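## Task

Take the green striped sock out of the tray and fasten it to an unused peg on the sock dryer so it dangles downward. Dropping a sock and picking it up again is allowed. The other sock must remain in the tray. At the end the dryer must still hang from its rail, and any socks already on it must still be clipped. Open the gripper and pull the arm away afterwards; nothing may rely on the robot to stay in place.

## Robot and tools

Robot: two arms, left_arm and right_arm, each with six joints and a parallel gripper. The names are labels only; left_arm sits on the +y side of the scene frame. That frame has its origin on the table surface midway between the arms, +x pointing out across the table and +z pointing up.

execute_actions takes one argument, actions: a list of up to 15 actions, run one after another. Each action is a table of up to 15 rows; each row is applied for one control step of 1/30 s, and if the table has fewer than 15 rows its last row is repeated until 15 steps have passed. An empty list moves nothing and just returns the state and images.

Every row is one flat list of 14 numbers, each in [-1, 1], covering both arms even when only one moves: first 7 for left_arm, then 7 for right_arm. Within each arm the order is: wrist yaw, wrist pitch, wrist roll, waist, elbow, shoulder, opening. Use this order, not any other naming order.

The six joint numbers are offsets, not poses: each is a displacement from that joint's angle at the start of the current action (not from the previous row). For the first action in a call, the starting angles are the last ones reported in this scene. Scale: 1.0 equals 1.202 rad for waist, 1.258 rad for shoulder, 1.238 rad for elbow, 2.073 rad for wrist pitch, 2.022 rad for wrist yaw and for wrist roll. So zeros keep an arm where it began the action. The seventh number, opening, is absolute: +1 fully open, -1 closed.

Stated joint ranges (rad): waist -2.618 to 3.054, shoulder 0.000 to 3.142, elbow 0.000 to 3.142, wrist pitch -1.571 to 1.571, wrist yaw -1.571 to 1.571, wrist roll -2.094 to 2.094. Real ends may differ by up to 0.036 rad. An action that pushes any joint more than 0.036 rad outward past its range is rejected for both arms; if the first action of a call fails this check, or any action is malformed, the whole call is rejected and nothing moves. A joint asked beyond its real end is stopped there, and the result then reports "joint sent to its limit"; the absence of that line does not prove more room.

Motion limits: friction can leave a joint up to about 0.031 rad short, and smaller commands may do nothing. Each step, targets stay within a lead of the measured angle: 0.202 rad waist, 0.258 shoulder, 0.238 elbow, 0.573 wrist pitch, 0.522 wrist yaw and roll. If targets would move a gripper more than 70 mm from where it is, all that arm's targets are pulled back. Large moves therefore need several actions, and an unfinished move should be re-commanded in the next action rather than awaited. "Joint targets" in a result shows what the joints are currently driven toward. "joint command not followed" means a clearance check altered or blocked targets on some steps; the rest of the row still ran.

Results: a state line left_arm: … | right_arm: … gives each gripper's end_effector_position (metres, scene frame) and end_effector_quat_wxyz. This point lies between the finger pads, roughly 1 cm behind the tips; fingers point along the gripper's +z and close along its y. Reported positions can be off, more so when the arm is stretched. Joint positions and Joint velocities list each arm's joints in the order above (rad, rad/s) plus the pad gap (m, m/s; 0.094 m is fully open). grip_measured is the measured opening on the command scale; each gripper may be off by about 1 mm. Joint torques are raw drive outputs with per-unit offsets, scaling and noise; they are nonzero with no contact and can be masked by friction.

Gripping: except near ±1, fingers go to where grip_measured matches your number. To hold something, keep commanding below grip_measured: about 0.03 below holds firmly, less holds gently. Pad force tops out around 50 to 62 N, lower on thin parts under about 2 mm (cloth), with a short spike on first contact.

Heat: holding loads warms motors, even while idle. A MOTOR HOT line appears from 75 °C; at 90 °C that arm halts for 10 seconds; at 100 °C it goes limp and drops. These show as OVER-TEMPERATURE FAULT lines. Heat partly carries into the next scene.

zoom_image: arguments camera (one of cam_head_left, cam_head_right, cam_high, cam_low, cam_left_wrist, cam_right_wrist) and region [x0, y0, x1, y1] in pixels of that camera's last full image, origin at top-left, at most 504 by 504. All images are 504x504. Calibration (pinhole with radial distortion, world-to-camera transforms) was supplied; approximate camera positions in the scene frame: cam_head_left [-0.128, 0.209, 0.913], cam_head_right [-0.114, -0.018, 0.893], cam_high [0.402, 0.623, 1.299], cam_low [0.944, -0.095, 0.270]; wrist cameras move with their hands. Calibrations can be slightly off per scene.

finished_scene: argument scene, the number of the scene being ended. It is final; the robot keeps the last command, the result reports success and gives the next task. Only end once the sock hangs by itself and the gripper is open and away.

Avoid: knocking rigid objects off the table, unhooking the dryer from its rail or pulling off clipped socks, making the arms collide or press on each other, slamming, drops and hard pushes. Occasionally an outside tug may act on a held part or a loose object. Replying without a tool call ends everything.

Each tool is called after "Call:" as a command line: name --argument value for each argument, lists and objects as JSON in quotes; but a table of rows of numbers goes row by row, as --pt "numbers of a row", without its own name.

## Session

Call:
execute_actions --actions '[]'

Scene clock: 0.00 s.
left_arm: end_effector_position=(+0.2676, +0.2728, +0.3847) grip_measured=+1.000 end_effector_quat_wxyz=(+0.593, +0.345, +0.719, +0.114) | right_arm: end_effector_position=(+0.0608, -0.6672, +0.1834) grip_measured=+1.000 end_effector_quat_wxyz=(+0.073, +0.991, +0.082, +0.083)
Joint names: [wrist yaw, wrist pitch, wrist roll, waist, elbow, shoulder]
Joint positions: left_arm=[ 0.416 -0.736  0.761  0.194  1.195  0.76   0.094] | right_arm=[-0.17  -1.377  1.471 -1.583  1.589  1.64   0.094]
Joint velocities: left_arm=[ 0.007 -0.007 -0.022  0.007  0.002 -0.002  0.   ] | right_arm=[ 0.007 -0.007 -0.081  0.012 -0.017  0.002  0.   ]
Joint torques (N m, as the arm reports them, + toward a larger angle): no reading
Joint targets: left_arm=[0.416 -0.736 0.761 0.194 1.195 0.760] | right_arm=[-0.170 -1.377 1.471 -1.583 1.589 1.640]

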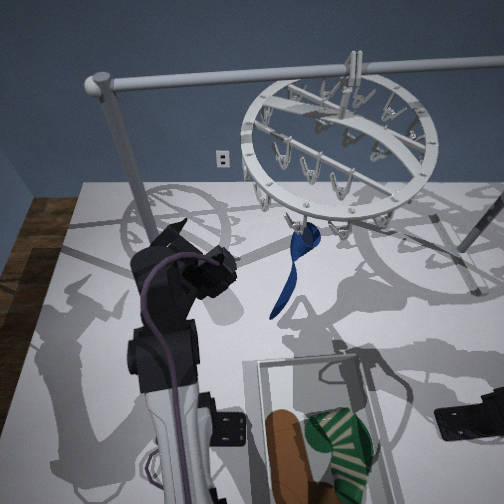

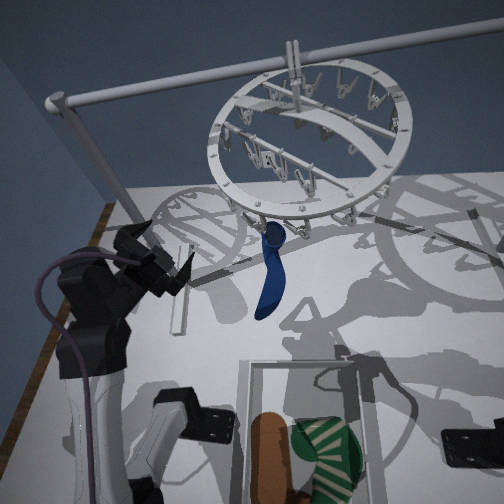

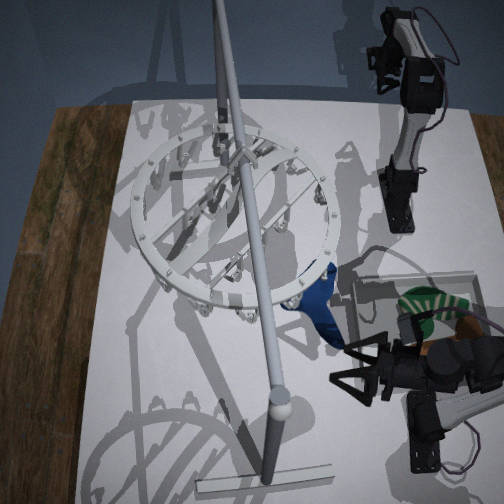

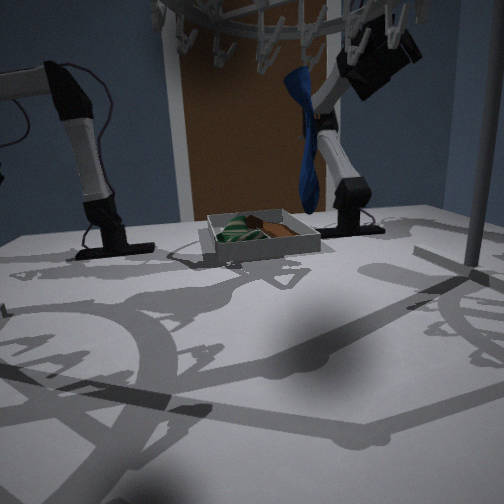

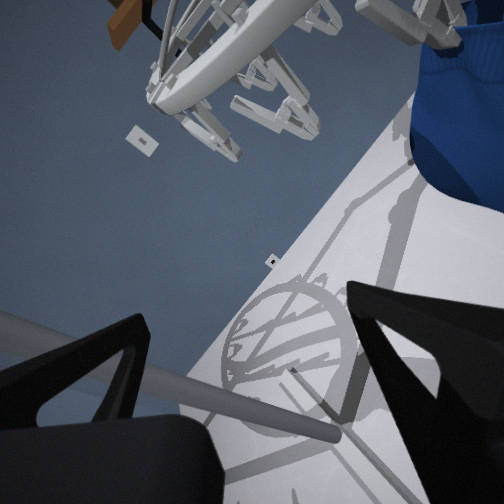

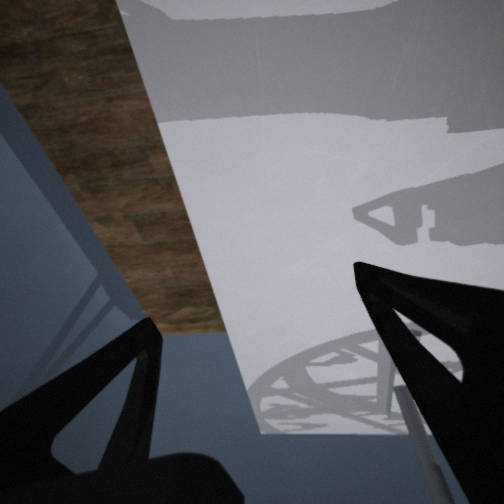

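Call:
zoom_image --camera "cam_head_left" --region '[230,140,450,280]'

Call:
zoom_image --camera "cam_low" --region '[140,0,440,130]'

Call:
zoom_image --camera "cam_head_right" --region '[220,350,420,504]'

Call:
execute_actions --actions '[[[-0.2,0,-0.2,0.2,0,-0.1,1,0.084,0,-0.3,0.3,0,-0.2,1]],[[0,0,-0.17,0,0,0,1,0,0,-0.3,0.3,-0.2,-0.2,1]],[[0,0,0,0,0,0,1,0,0,-0.12,0.3,-0.2,0,1]]]'

Region (230, 140, 450, 280) of cam_head_left's 504x504 image, scaled by 2.291, with more detail than that image has; it fills the top 321 rows of this view, and the rest is white.

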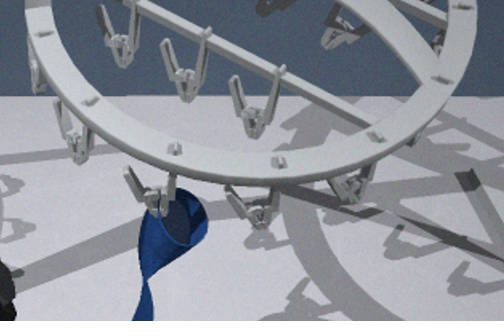

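Region (140, 0, 440, 130) of cam_low's 504x504 image, scaled by 1.680, with more detail than that image has; it fills the top 218 rows of this view, and the rest is white.

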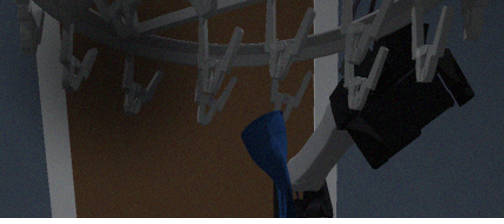

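Region (220, 350, 420, 504) of cam_head_right's 504x504 image, scaled by 2.520, with more detail than that image has; it fills the top 388 rows of this view, and the rest is white.

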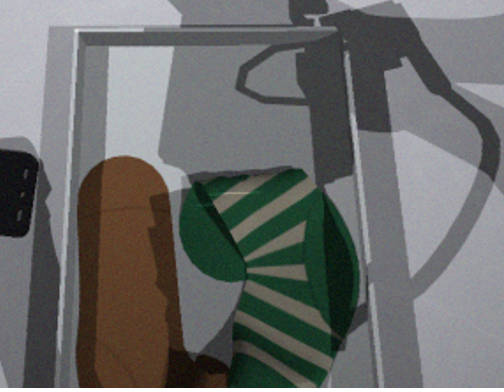

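Scene clock: 9.33 s.
left_arm: end_effector_position=(+0.2214, +0.3818, +0.4068) grip_measured=+1.000 end_effector_quat_wxyz=(+0.628, -0.124, +0.757, +0.134) | right_arm: end_effector_position=(+0.1943, -0.4269, +0.1633) grip_measured=+1.000 end_effector_quat_wxyz=(+0.084, +0.259, +0.962, -0.000)
Joint names: [wrist yaw, wrist pitch, wrist roll, waist, elbow, shoulder]
Joint positions: left_arm=[ 0.035 -0.736  0.054  0.427  1.19   0.63   0.094] | right_arm=[-0.028 -1.377  0.092 -0.501  1.106  1.135  0.094]
Joint velocities: left_arm=[ 0.081 -0.037  0.037 -0.002 -0.007 -0.017  0.   ] | right_arm=[-0.022 -0.051 -0.066 -0.007 -0.007 -0.002  0.   ]
Joint torques (N m, as the arm reports them, + toward a larger angle): left_arm=[-0.05  2.35 -0.02 -0.28  5.25  2.21] | right_arm=[ 0.06  0.69 -0.02  0.03  6.08 -3.95]
Joint targets: left_arm=[0.035 -0.736 0.054 0.427 1.190 0.630] | right_arm=[-0.026 -1.377 0.077 -0.496 1.111 1.125]
camera_calibration (this result's frames):
cam_left_wrist: T_world_to_cam=[[0.322867, -0.918732, -0.227351, 0.367836], [-0.574631, 0.000584877, -0.818412, 0.489816], [0.752035, 0.394881, -0.527743, 0.0110705], [0, 0, 0, 1]] pos_world=[0.154376, 0.333285, 0.490342]
cam_right_wrist: T_world_to_cam=[[-0.731499, -0.677952, -0.0727378, -0.132269], [-0.65594, 0.67057, 0.346525, 0.38071], [-0.186151, 0.301194, -0.935216, 0.434772], [0, 0, 0, 1]] pos_world=[0.233901, -0.475915, 0.26506]

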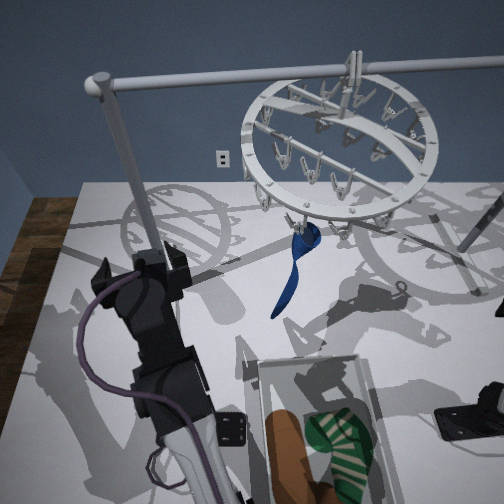

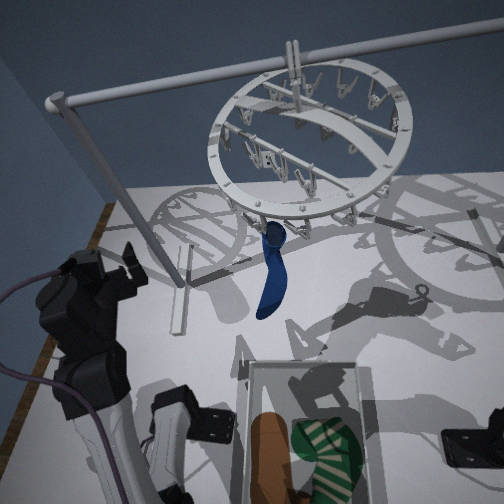

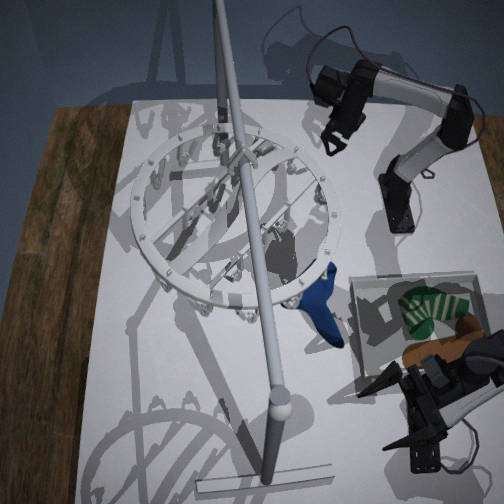

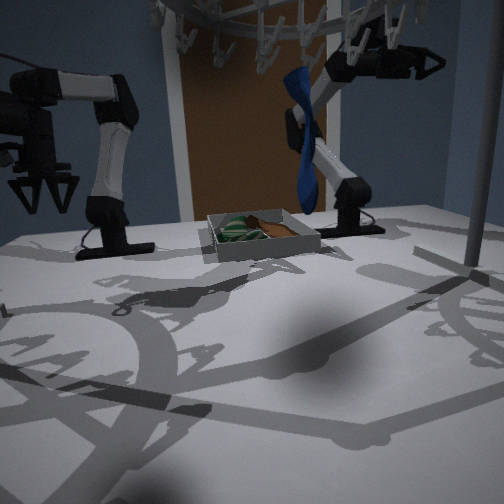

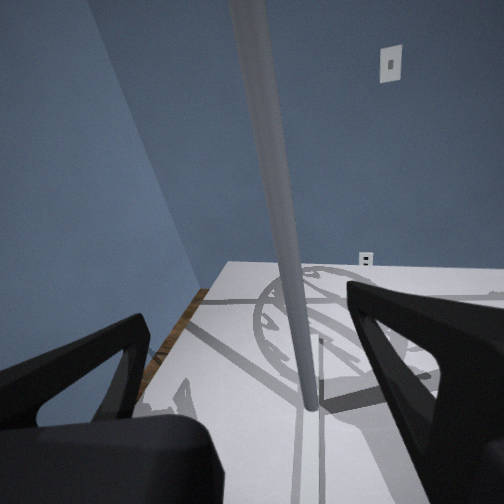

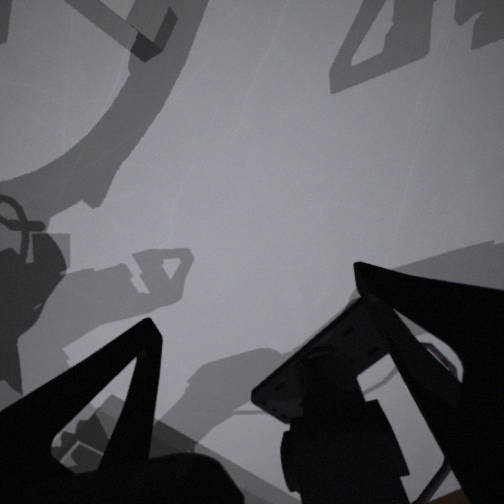

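Call:
execute_actions --actions '[[[0,0,0,-0.3,0,-0.1,1,0,0,-0.3,0.5,0,0,1]],[[0,0,0,0,0,0,1,0,0,-0.3,0.5,0,0,1]],[[0,0,0,0,0,0,1,0,0,-0.1,0.5,0.1,0,1]],[[0,0,0,0,0,0,1,0,0.08,0,0.46,0.16,0.2,1]],[[0,0,0,0,0,0,1,0,0,0,0,0,0.2,1]]]'

Scene clock: 24.33 s.
left_arm: end_effector_position=(+0.1978, +0.3026, +0.4288) grip_measured=+1.000 end_effector_quat_wxyz=(+0.689, +0.011, +0.725, +0.025) | right_arm: end_effector_position=(-0.0979, -0.0520, +0.1186) grip_measured=+1.000 end_effector_quat_wxyz=(-0.030, +0.999, +0.014, -0.033)
Joint names: [wrist yaw, wrist pitch, wrist roll, waist, elbow, shoulder]
Joint positions: left_arm=[ 0.034 -0.737  0.054  0.074  1.184  0.497  0.094] | right_arm=[-0.043 -1.203 -1.256  1.847  1.38   1.67   0.094]
Joint velocities: left_arm=[-0.037 -0.007 -0.007 -0.007  0.002 -0.007  0.   ] | right_arm=[ 0.066 -0.037 -0.022 -0.017 -0.012 -0.012  0.   ]
Joint torques (N m, as the arm reports them, + toward a larger angle): left_arm=[-0.05  2.33 -0.03 -0.08  4.59  3.65] | right_arm=[ -0.05   0.4    0.03  -0.36   6.39 -10.2 ]
Joint targets: left_arm=[0.034 -0.737 0.054 0.074 1.184 0.497] | right_arm=[-0.043 -1.207 -1.256 1.847 1.389 1.657]
camera_calibration (this result's frames):
cam_left_wrist: T_world_to_cam=[[0.0157131, -0.972056, -0.234223, 0.387553], [-0.432164, 0.204639, -0.878269, 0.43006], [0.901658, 0.115023, -0.416872, 0.079204], [0, 0, 0, 1]] pos_world=[0.108352, 0.279606, 0.5015]
cam_right_wrist: T_world_to_cam=[[0.272839, 0.960507, 0.0546448, 0.0733261], [0.873406, -0.271113, 0.404549, 0.0470551], [0.403387, -0.0626496, -0.912882, 0.261813], [0, 0, 0, 1]] pos_world=[-0.166717, -0.0412705, 0.215962]

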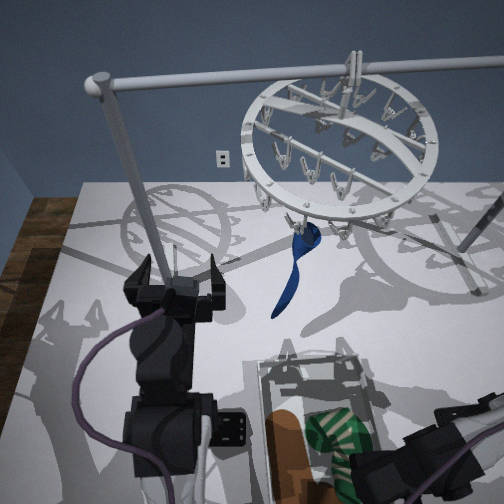

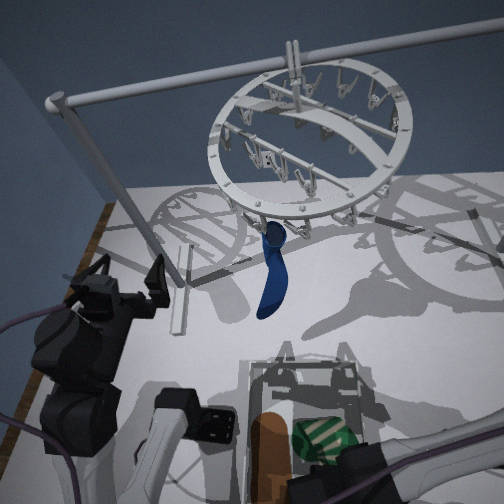

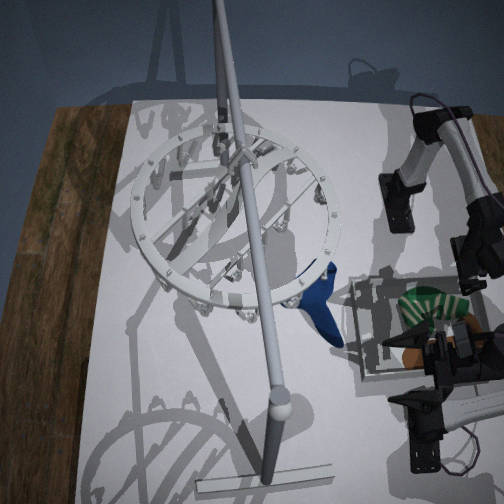

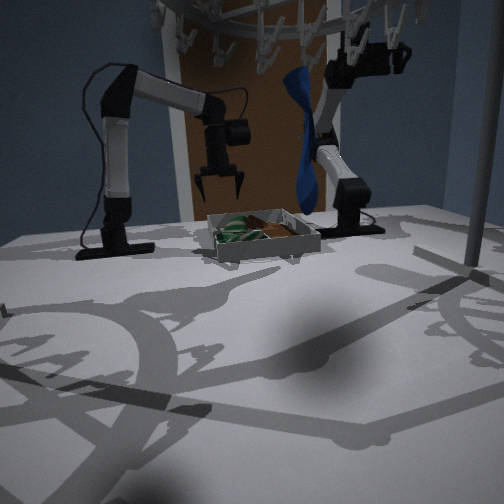

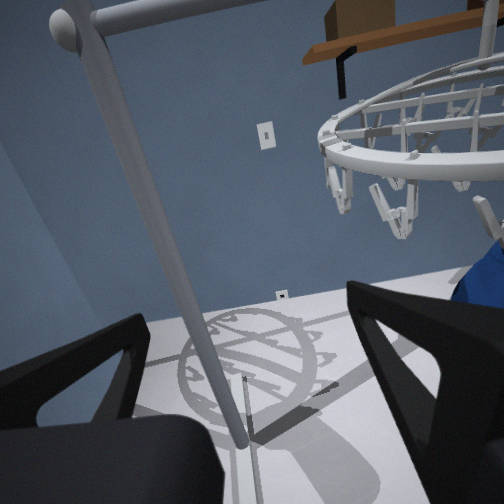

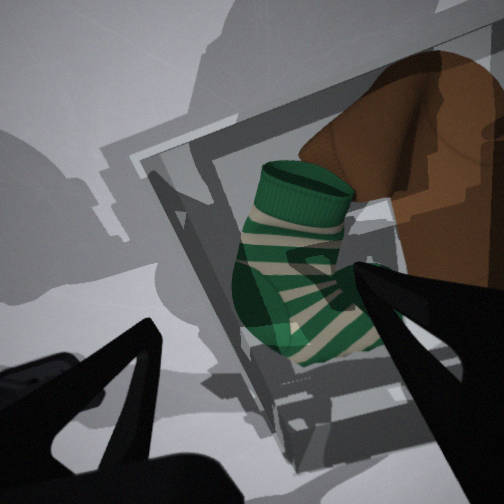

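Call:
execute_actions --actions '[[[0,0,0,0,0,0,1,0,0.07,0.22,0,0.01,0.09,0]],[[0,0,0,0,0,0,1,0,0.085,0,0,-0.07,0.05,0]],[[0,0,0,0,0,0,1,0,0,0,0,0,0,0]]]'

Scene clock: 31.60 s.
left_arm: end_effector_position=(+0.1978, +0.3026, +0.4288) grip_measured=+1.000 end_effector_quat_wxyz=(+0.689, +0.011, +0.725, +0.025) | right_arm: end_effector_position=(-0.1121, -0.0120, +0.0423) grip_measured=+0.002 end_effector_quat_wxyz=(-0.030, +0.979, -0.196, -0.043)
Joint names: [wrist yaw, wrist pitch, wrist roll, waist, elbow, shoulder]
Joint positions: left_arm=[ 0.034 -0.737  0.054  0.074  1.184  0.497  0.094] | right_arm=[-0.043 -0.915 -0.832  1.847  1.305  1.865  0.047]
Joint velocities: left_arm=[-0.007  0.022  0.022  0.002  0.007  0.002  0.   ] | right_arm=[-0.022  0.007  0.037 -0.012  0.012 -0.012 -0.   ]
Joint torques (N m, as the arm reports them, + toward a larger angle): left_arm=[-0.03  2.32 -0.01 -0.26  4.71  3.66] | right_arm=[ -0.04   0.55   0.04  -0.39   5.57 -10.77]
Joint targets: left_arm=[0.034 -0.737 0.054 0.074 1.184 0.497] | right_arm=[-0.043 -0.915 -0.832 1.847 1.305 1.865]
camera_calibration (this result's frames):
cam_left_wrist: T_world_to_cam=[[0.0157131, -0.972056, -0.234223, 0.387553], [-0.432164, 0.204639, -0.878269, 0.43006], [0.901658, 0.115023, -0.416872, 0.079204], [0, 0, 0, 1]] pos_world=[0.108352, 0.279606, 0.5015]
cam_right_wrist: T_world_to_cam=[[0.643403, 0.765031, 0.0275748, 0.0833052], [0.700294, -0.602744, 0.382477, 0.0786915], [0.309227, -0.226776, -0.923554, 0.188287], [0, 0, 0, 1]] pos_world=[-0.166929, 0.0263988, 0.141499]

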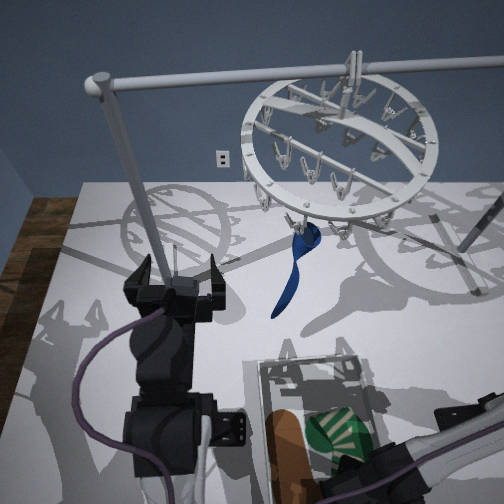

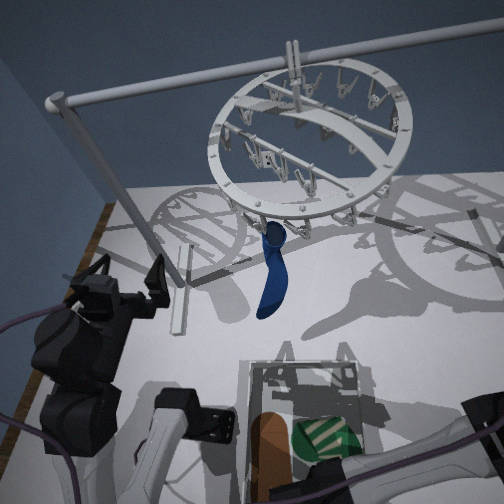

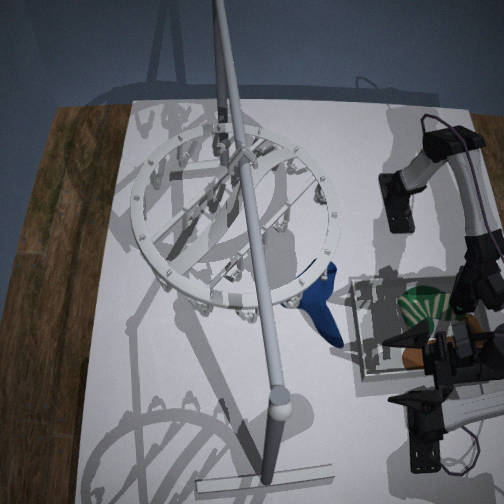

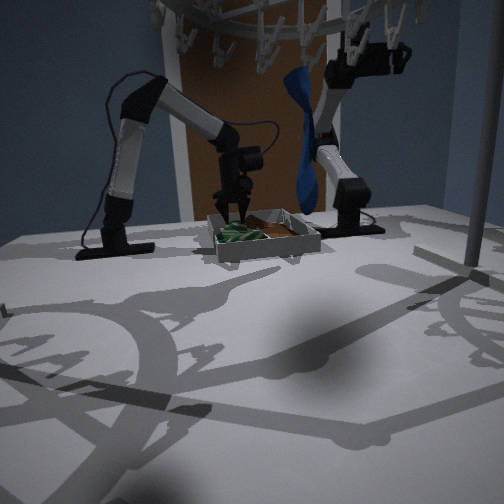

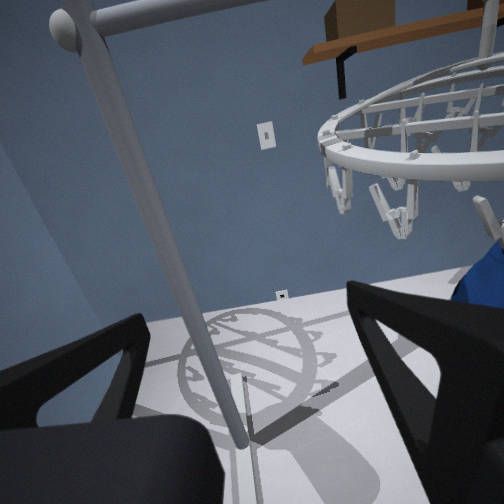

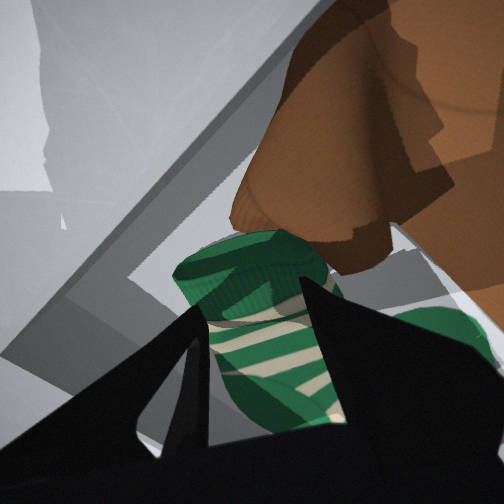

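Call:
execute_actions --actions '[[[0,0,0,-0.05,0,0,1,0,0,0,-0.035,0,0.045,0]],[[0,0,0,0,0,0,1,0,0,0,0,0,0,-1]],[[0,0,0,0,0,0,1,0,0,0,0,0,0,-1]],[[0,0,0,0,0,0,1,0,0,0,0,0,-0.15,-1]],[[0,0,0,0,0,0,1,0,0,0,0,0,-0.2,-1]]]'

Scene clock: 35.93 s.
left_arm: end_effector_position=(+0.1978, +0.2931, +0.4288) grip_measured=+1.000 end_effector_quat_wxyz=(+0.689, +0.030, +0.724, +0.008) | right_arm: end_effector_position=(-0.1006, -0.0053, +0.1836) grip_measured=-0.992 end_effector_quat_wxyz=(-0.207, +0.946, -0.203, -0.144)
Joint names: [wrist yaw, wrist pitch, wrist roll, waist, elbow, shoulder]
Joint positions: left_arm=[ 0.033 -0.737  0.054  0.022  1.184  0.497  0.094] | right_arm=[-0.046 -0.91  -0.832  1.81   1.309  1.461  0.   ]
Joint velocities: left_arm=[-0.007 -0.007  0.022 -0.007 -0.017  0.007  0.   ] | right_arm=[-0.007 -0.037 -0.037  0.002 -0.017 -0.007 -0.001]
Joint torques (N m, as the arm reports them, + toward a larger angle): left_arm=[-0.04  2.3  -0.03 -0.22  4.7   3.72] | right_arm=[-0.03  1.42  0.04 -0.36  6.03 -6.75]
Joint targets: left_arm=[0.033 -0.737 0.054 0.022 1.184 0.497] | right_arm=[-0.046 -0.912 -0.832 1.810 1.304 1.467]
camera_calibration (this result's frames):
cam_left_wrist: T_world_to_cam=[[-0.0343466, -0.971567, -0.23426, 0.388064], [-0.421057, 0.226648, -0.878261, 0.423351], [0.906384, 0.0684717, -0.416869, 0.0930231], [0, 0, 0, 1]] pos_world=[0.107269, 0.274709, 0.501499]
cam_right_wrist: T_world_to_cam=[[0.687148, 0.690369, 0.226317, 0.0343865], [0.703955, -0.709709, 0.0275687, 0.085595], [0.179652, 0.140373, -0.973664, 0.314905], [0, 0, 0, 1]] pos_world=[-0.140457, -0.00719612, 0.29647]

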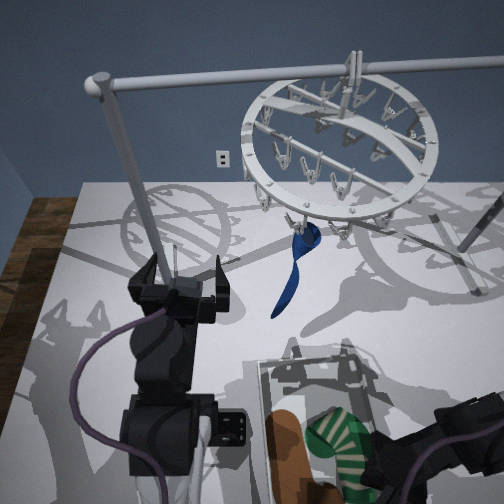

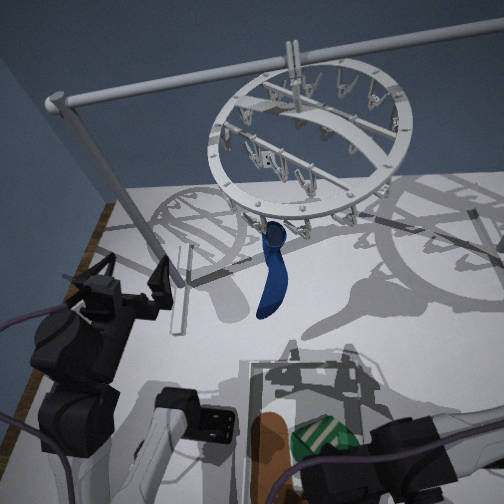

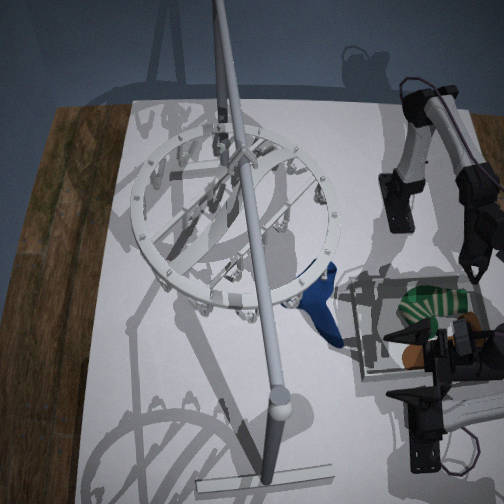

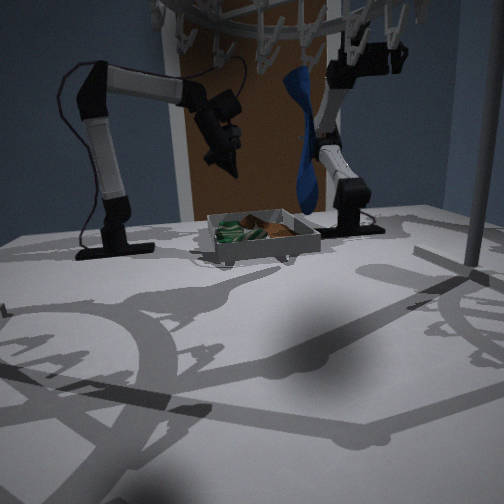

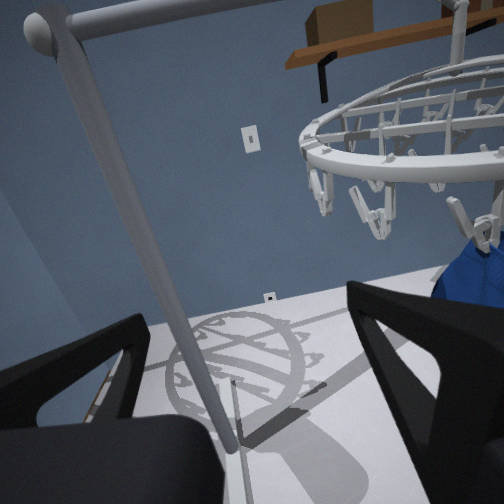

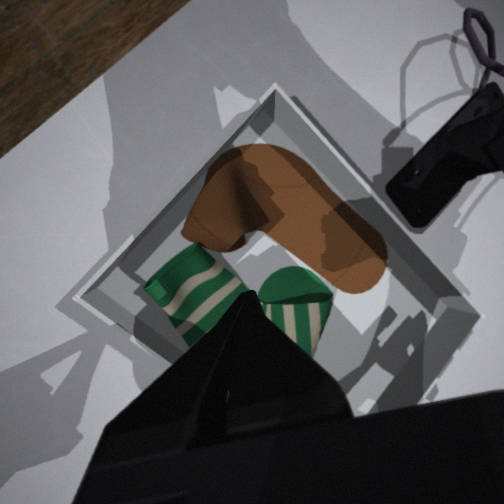

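Go deeper and wider.

Call:
execute_actions --actions '[[[0,0,0,0,0,0,1,0,0,0,0,0,0.2,0.5]],[[0,0,0,0,0,0,1,0,0,0,0,0,0.13,0.5]],[[0,0,0,0,0,0,1,0,0,0,0,0,0.03,0.5]]]'

Scene clock: 39.40 s.
left_arm: end_effector_position=(+0.1978, +0.2931, +0.4288) grip_measured=+1.000 end_effector_quat_wxyz=(+0.689, +0.030, +0.724, +0.008) | right_arm: end_effector_position=(-0.0983, -0.0127, +0.0231) grip_measured=+0.498 end_effector_quat_wxyz=(-0.006, +0.976, -0.216, -0.030)
Joint names: [wrist yaw, wrist pitch, wrist roll, waist, elbow, shoulder]
Joint positions: left_arm=[ 0.033 -0.737  0.054  0.022  1.184  0.497  0.094] | right_arm=[-0.046 -0.912 -0.832  1.81   1.3    1.918  0.07 ]
Joint velocities: left_arm=[-0.037 -0.037 -0.066 -0.012  0.002 -0.007  0.   ] | right_arm=[ 0.022  0.037  0.007 -0.002 -0.022  0.002 -0.   ]
Joint torques (N m, as the arm reports them, + toward a larger angle): left_arm=[-0.05  2.3  -0.01 -0.18  4.67  3.6 ] | right_arm=[-0.03  0.44  0.03 -0.38  5.18 -8.59]
Joint targets: left_arm=[0.033 -0.737 0.054 0.022 1.184 0.497] | right_arm=[-0.046 -0.911 -0.832 1.810 1.298 1.944]
camera_calibration (this result's frames):
cam_left_wrist: T_world_to_cam=[[-0.0343466, -0.971567, -0.23426, 0.388064], [-0.421057, 0.226648, -0.878261, 0.423351], [0.906384, 0.0684717, -0.416869, 0.0930231], [0, 0, 0, 1]] pos_world=[0.107269, 0.274709, 0.501499]
cam_right_wrist: T_world_to_cam=[[0.671508, 0.740991, -0.00310536, 0.0786957], [0.671685, -0.60692, 0.424837, 0.0721157], [0.312916, -0.287367, -0.905265, 0.165355], [0, 0, 0, 1]] pos_world=[-0.153026, 0.0329734, 0.119297]

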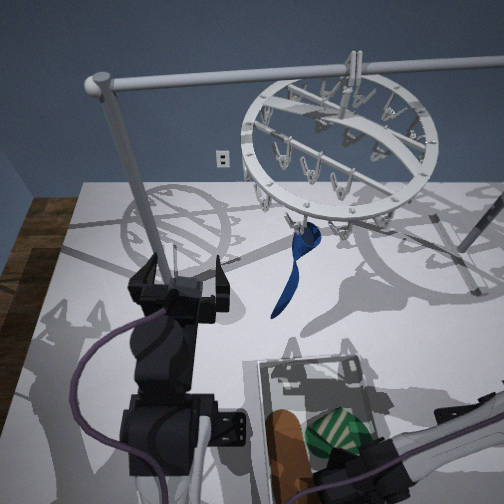

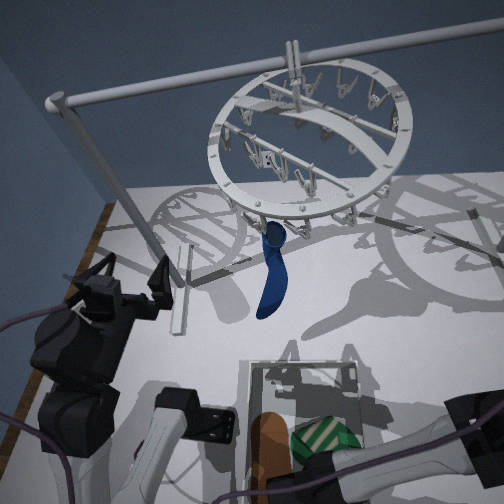

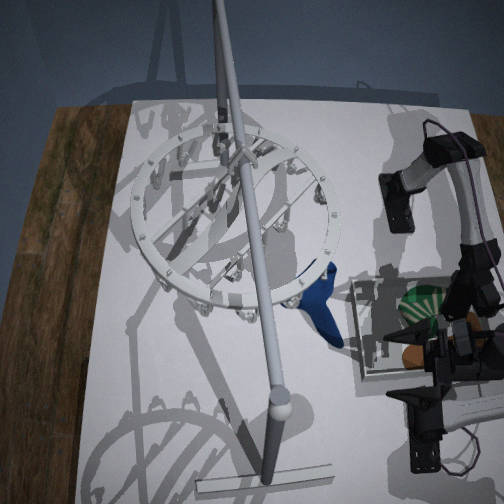

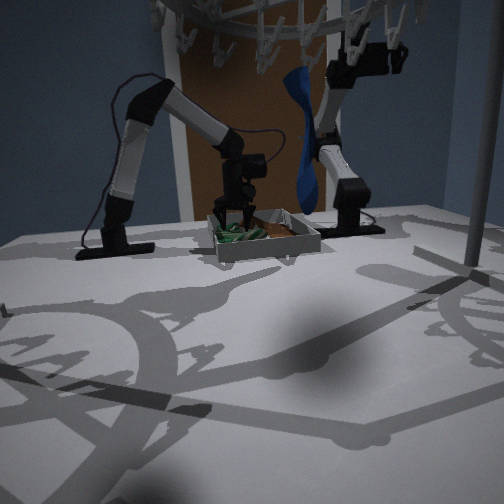

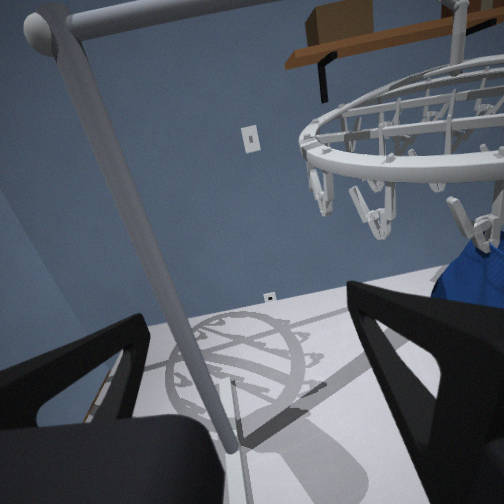

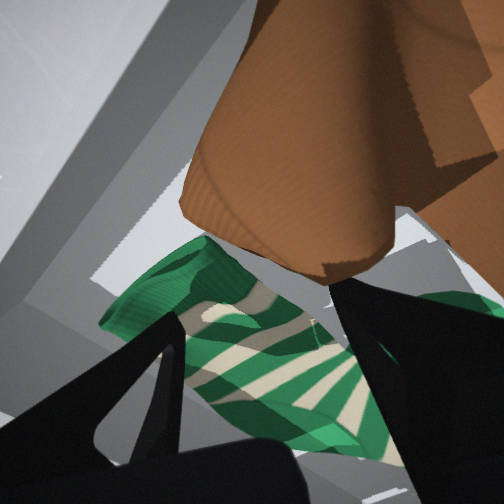

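Call:
execute_actions --actions '[[[0,0,0,0,0,0,1,0,0,0,0,0,-0.07,0.5]],[[0,0,0,0,0,0,1,0,-0.05,-0.2,0,0,0,0.5]],[[0,0,0,0,0,0,1,0,0,0,0,0,0.095,0.5]]]'

Call:
execute_actions --actions '[[[0,0,0,0,0,0,1,0,0,0,0,0,0.025,-0.3]],[[0,0,0,0,0,0,1,0,0,0,0,0,0.025,-1]],[[0,0,0,0,0,0,1,0,0,0,0,0,0,-1]],[[0,0,0,0,0,0,1,0,0,0,0,0,-0.15,-1]]]'

Scene clock: 45.47 s.
left_arm: end_effector_position=(+0.1978, +0.2931, +0.4288) grip_measured=+1.000 end_effector_quat_wxyz=(+0.689, +0.030, +0.724, +0.008) | right_arm: end_effector_position=(-0.0923, -0.0312, +0.0241) grip_measured=+0.499 end_effector_quat_wxyz=(+0.030, +0.999, -0.026, -0.014)
Joint names: [wrist yaw, wrist pitch, wrist roll, waist, elbow, shoulder]
Joint positions: left_arm=[ 0.033 -0.737  0.054  0.022  1.184  0.497  0.094] | right_arm=[-0.045 -1.007 -1.217  1.81   1.313  1.925  0.07 ]
Joint velocities: left_arm=[ 0.022  0.022  0.11   0.002 -0.002 -0.007  0.   ] | right_arm=[-0.022  0.051 -0.007 -0.007 -0.012  0.007 -0.001]
Joint torques (N m, as the arm reports them, + toward a larger angle): left_arm=[-0.04  2.32 -0.03 -0.23  4.64  3.67] | right_arm=[-0.07  0.21  0.03 -0.34  4.14 -8.05]
Joint targets: left_arm=[0.033 -0.737 0.054 0.022 1.184 0.497] | right_arm=[-0.046 -1.006 -1.216 1.810 1.298 1.954]
camera_calibration (this result's frames):
cam_left_wrist: T_world_to_cam=[[-0.0343466, -0.971567, -0.23426, 0.388064], [-0.421057, 0.226648, -0.878261, 0.423351], [0.906384, 0.0684717, -0.416869, 0.0930231], [0, 0, 0, 1]] pos_world=[0.107269, 0.274709, 0.501499]
cam_right_wrist: T_world_to_cam=[[0.345171, 0.937253, -0.0491225, 0.0654728], [0.835649, -0.283082, 0.470697, 0.080596], [0.427257, -0.20352, -0.880926, 0.171626], [0, 0, 0, 1]] pos_world=[-0.163278, -0.00361996, 0.11647]

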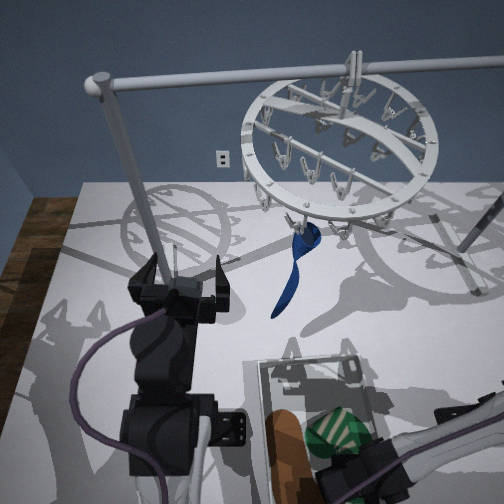

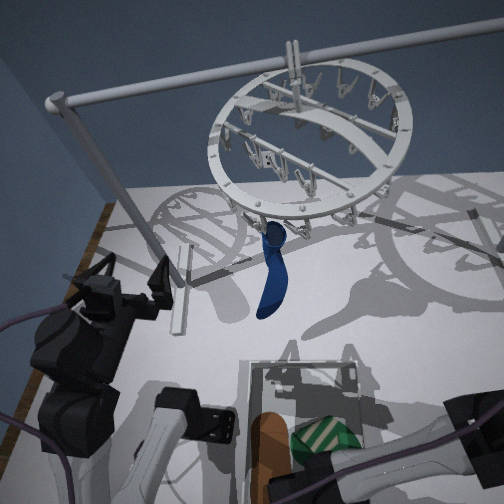

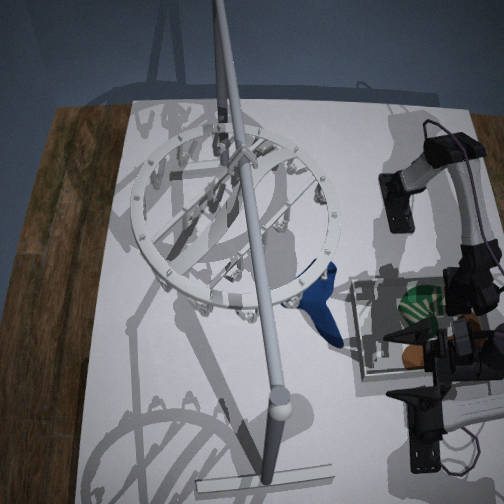

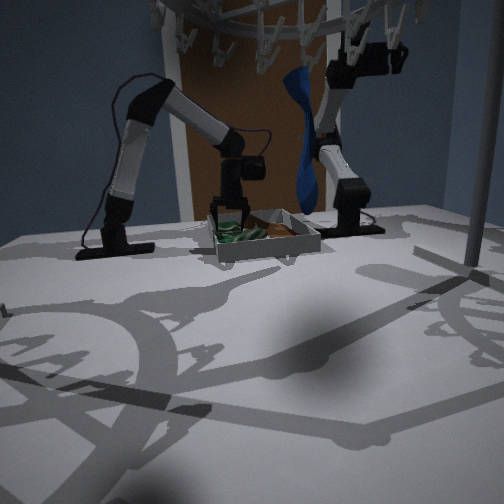

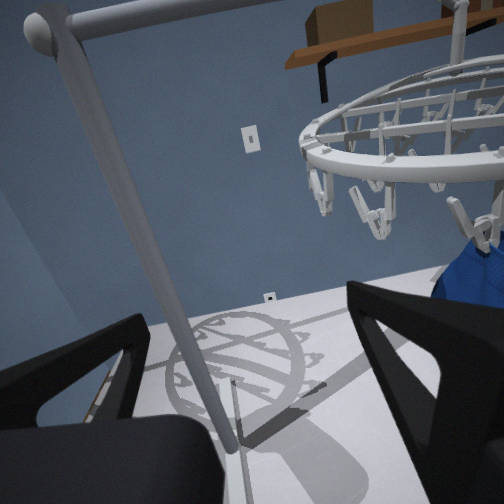

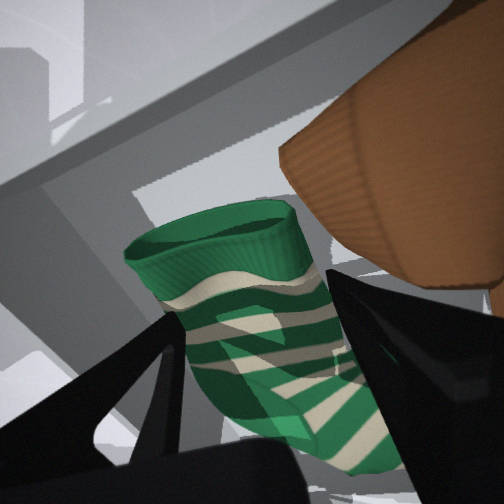

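Scene clock: 47.47 s.
left_arm: end_effector_position=(+0.1978, +0.2931, +0.4288) grip_measured=+1.000 end_effector_quat_wxyz=(+0.689, +0.030, +0.724, +0.008) | right_arm: end_effector_position=(-0.0960, -0.0225, +0.0851) grip_measured=-0.967 end_effector_quat_wxyz=(-0.057, +0.997, -0.024, -0.046)
Joint names: [wrist yaw, wrist pitch, wrist roll, waist, elbow, shoulder]
Joint positions: left_arm=[ 0.033 -0.737  0.054  0.022  1.184  0.497  0.094] | right_arm=[-0.05  -1.012 -1.217  1.81   1.311  1.733  0.002]
Joint velocities: left_arm=[ 0.022  0.051  0.007 -0.002 -0.012  0.017  0.   ] | right_arm=[-0.066 -0.022 -0.037  0.002 -0.007  0.002  0.   ]
Joint torques (N m, as the arm reports them, + toward a larger angle): left_arm=[-0.02  2.32 -0.02 -0.18  4.58  3.69] | right_arm=[-0.06  0.66  0.03 -0.38  5.93 -9.  ]
Joint targets: left_arm=[0.033 -0.737 0.054 0.022 1.184 0.497] | right_arm=[-0.050 -1.010 -1.217 1.810 1.313 1.739]
camera_calibration (this result's frames):
cam_left_wrist: T_world_to_cam=[[-0.0343466, -0.971567, -0.23426, 0.388064], [-0.421057, 0.226648, -0.878261, 0.423351], [0.906384, 0.0684717, -0.416869, 0.0930231], [0, 0, 0, 1]] pos_world=[0.107269, 0.274709, 0.501499]
cam_right_wrist: T_world_to_cam=[[0.346321, 0.933362, 0.094327, 0.0493532], [0.860804, -0.356141, 0.363565, 0.0672553], [0.372932, -0.0447132, -0.926781, 0.230977], [0, 0, 0, 1]] pos_world=[-0.161124, -0.0117843, 0.184958]

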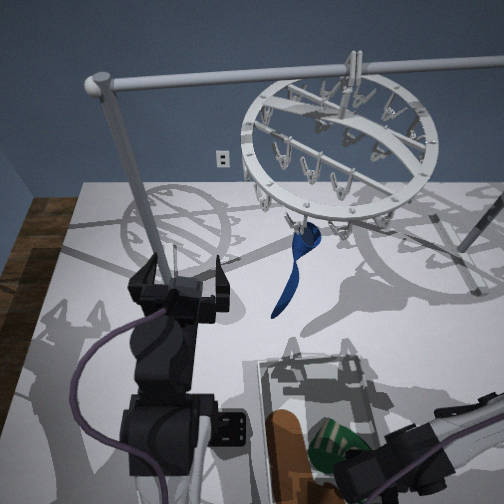

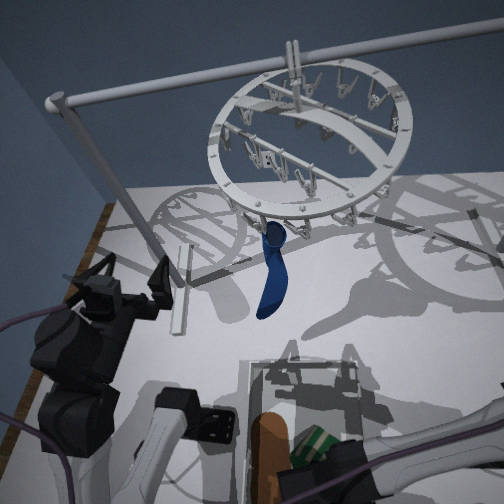

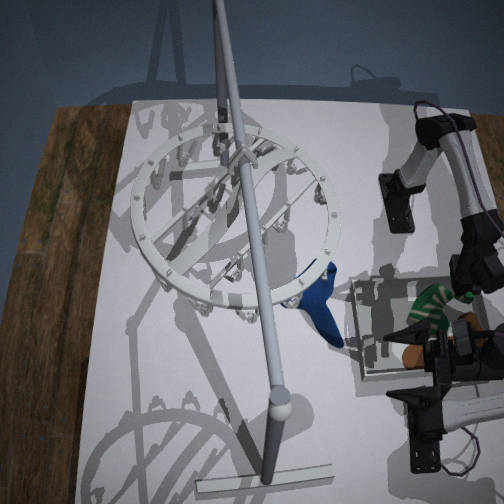

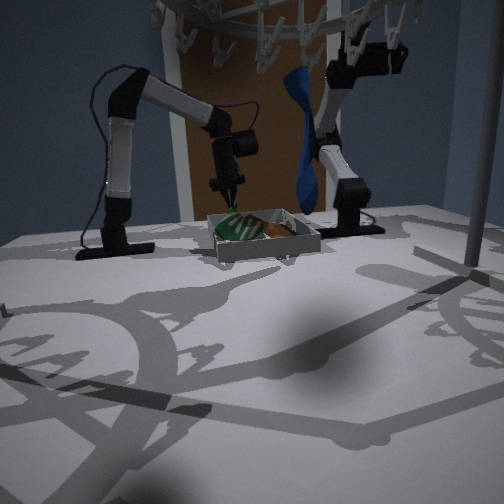

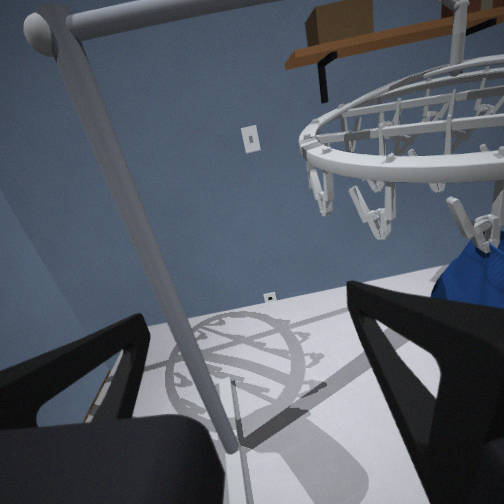

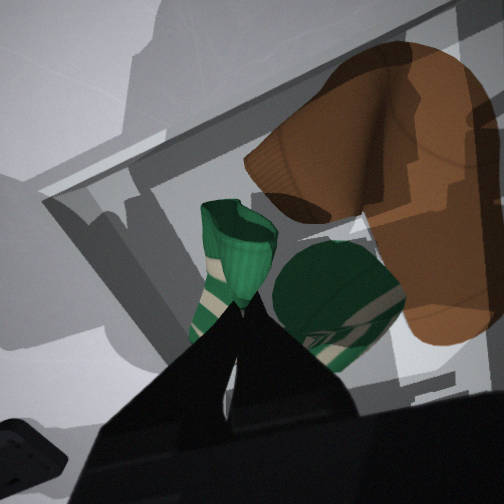

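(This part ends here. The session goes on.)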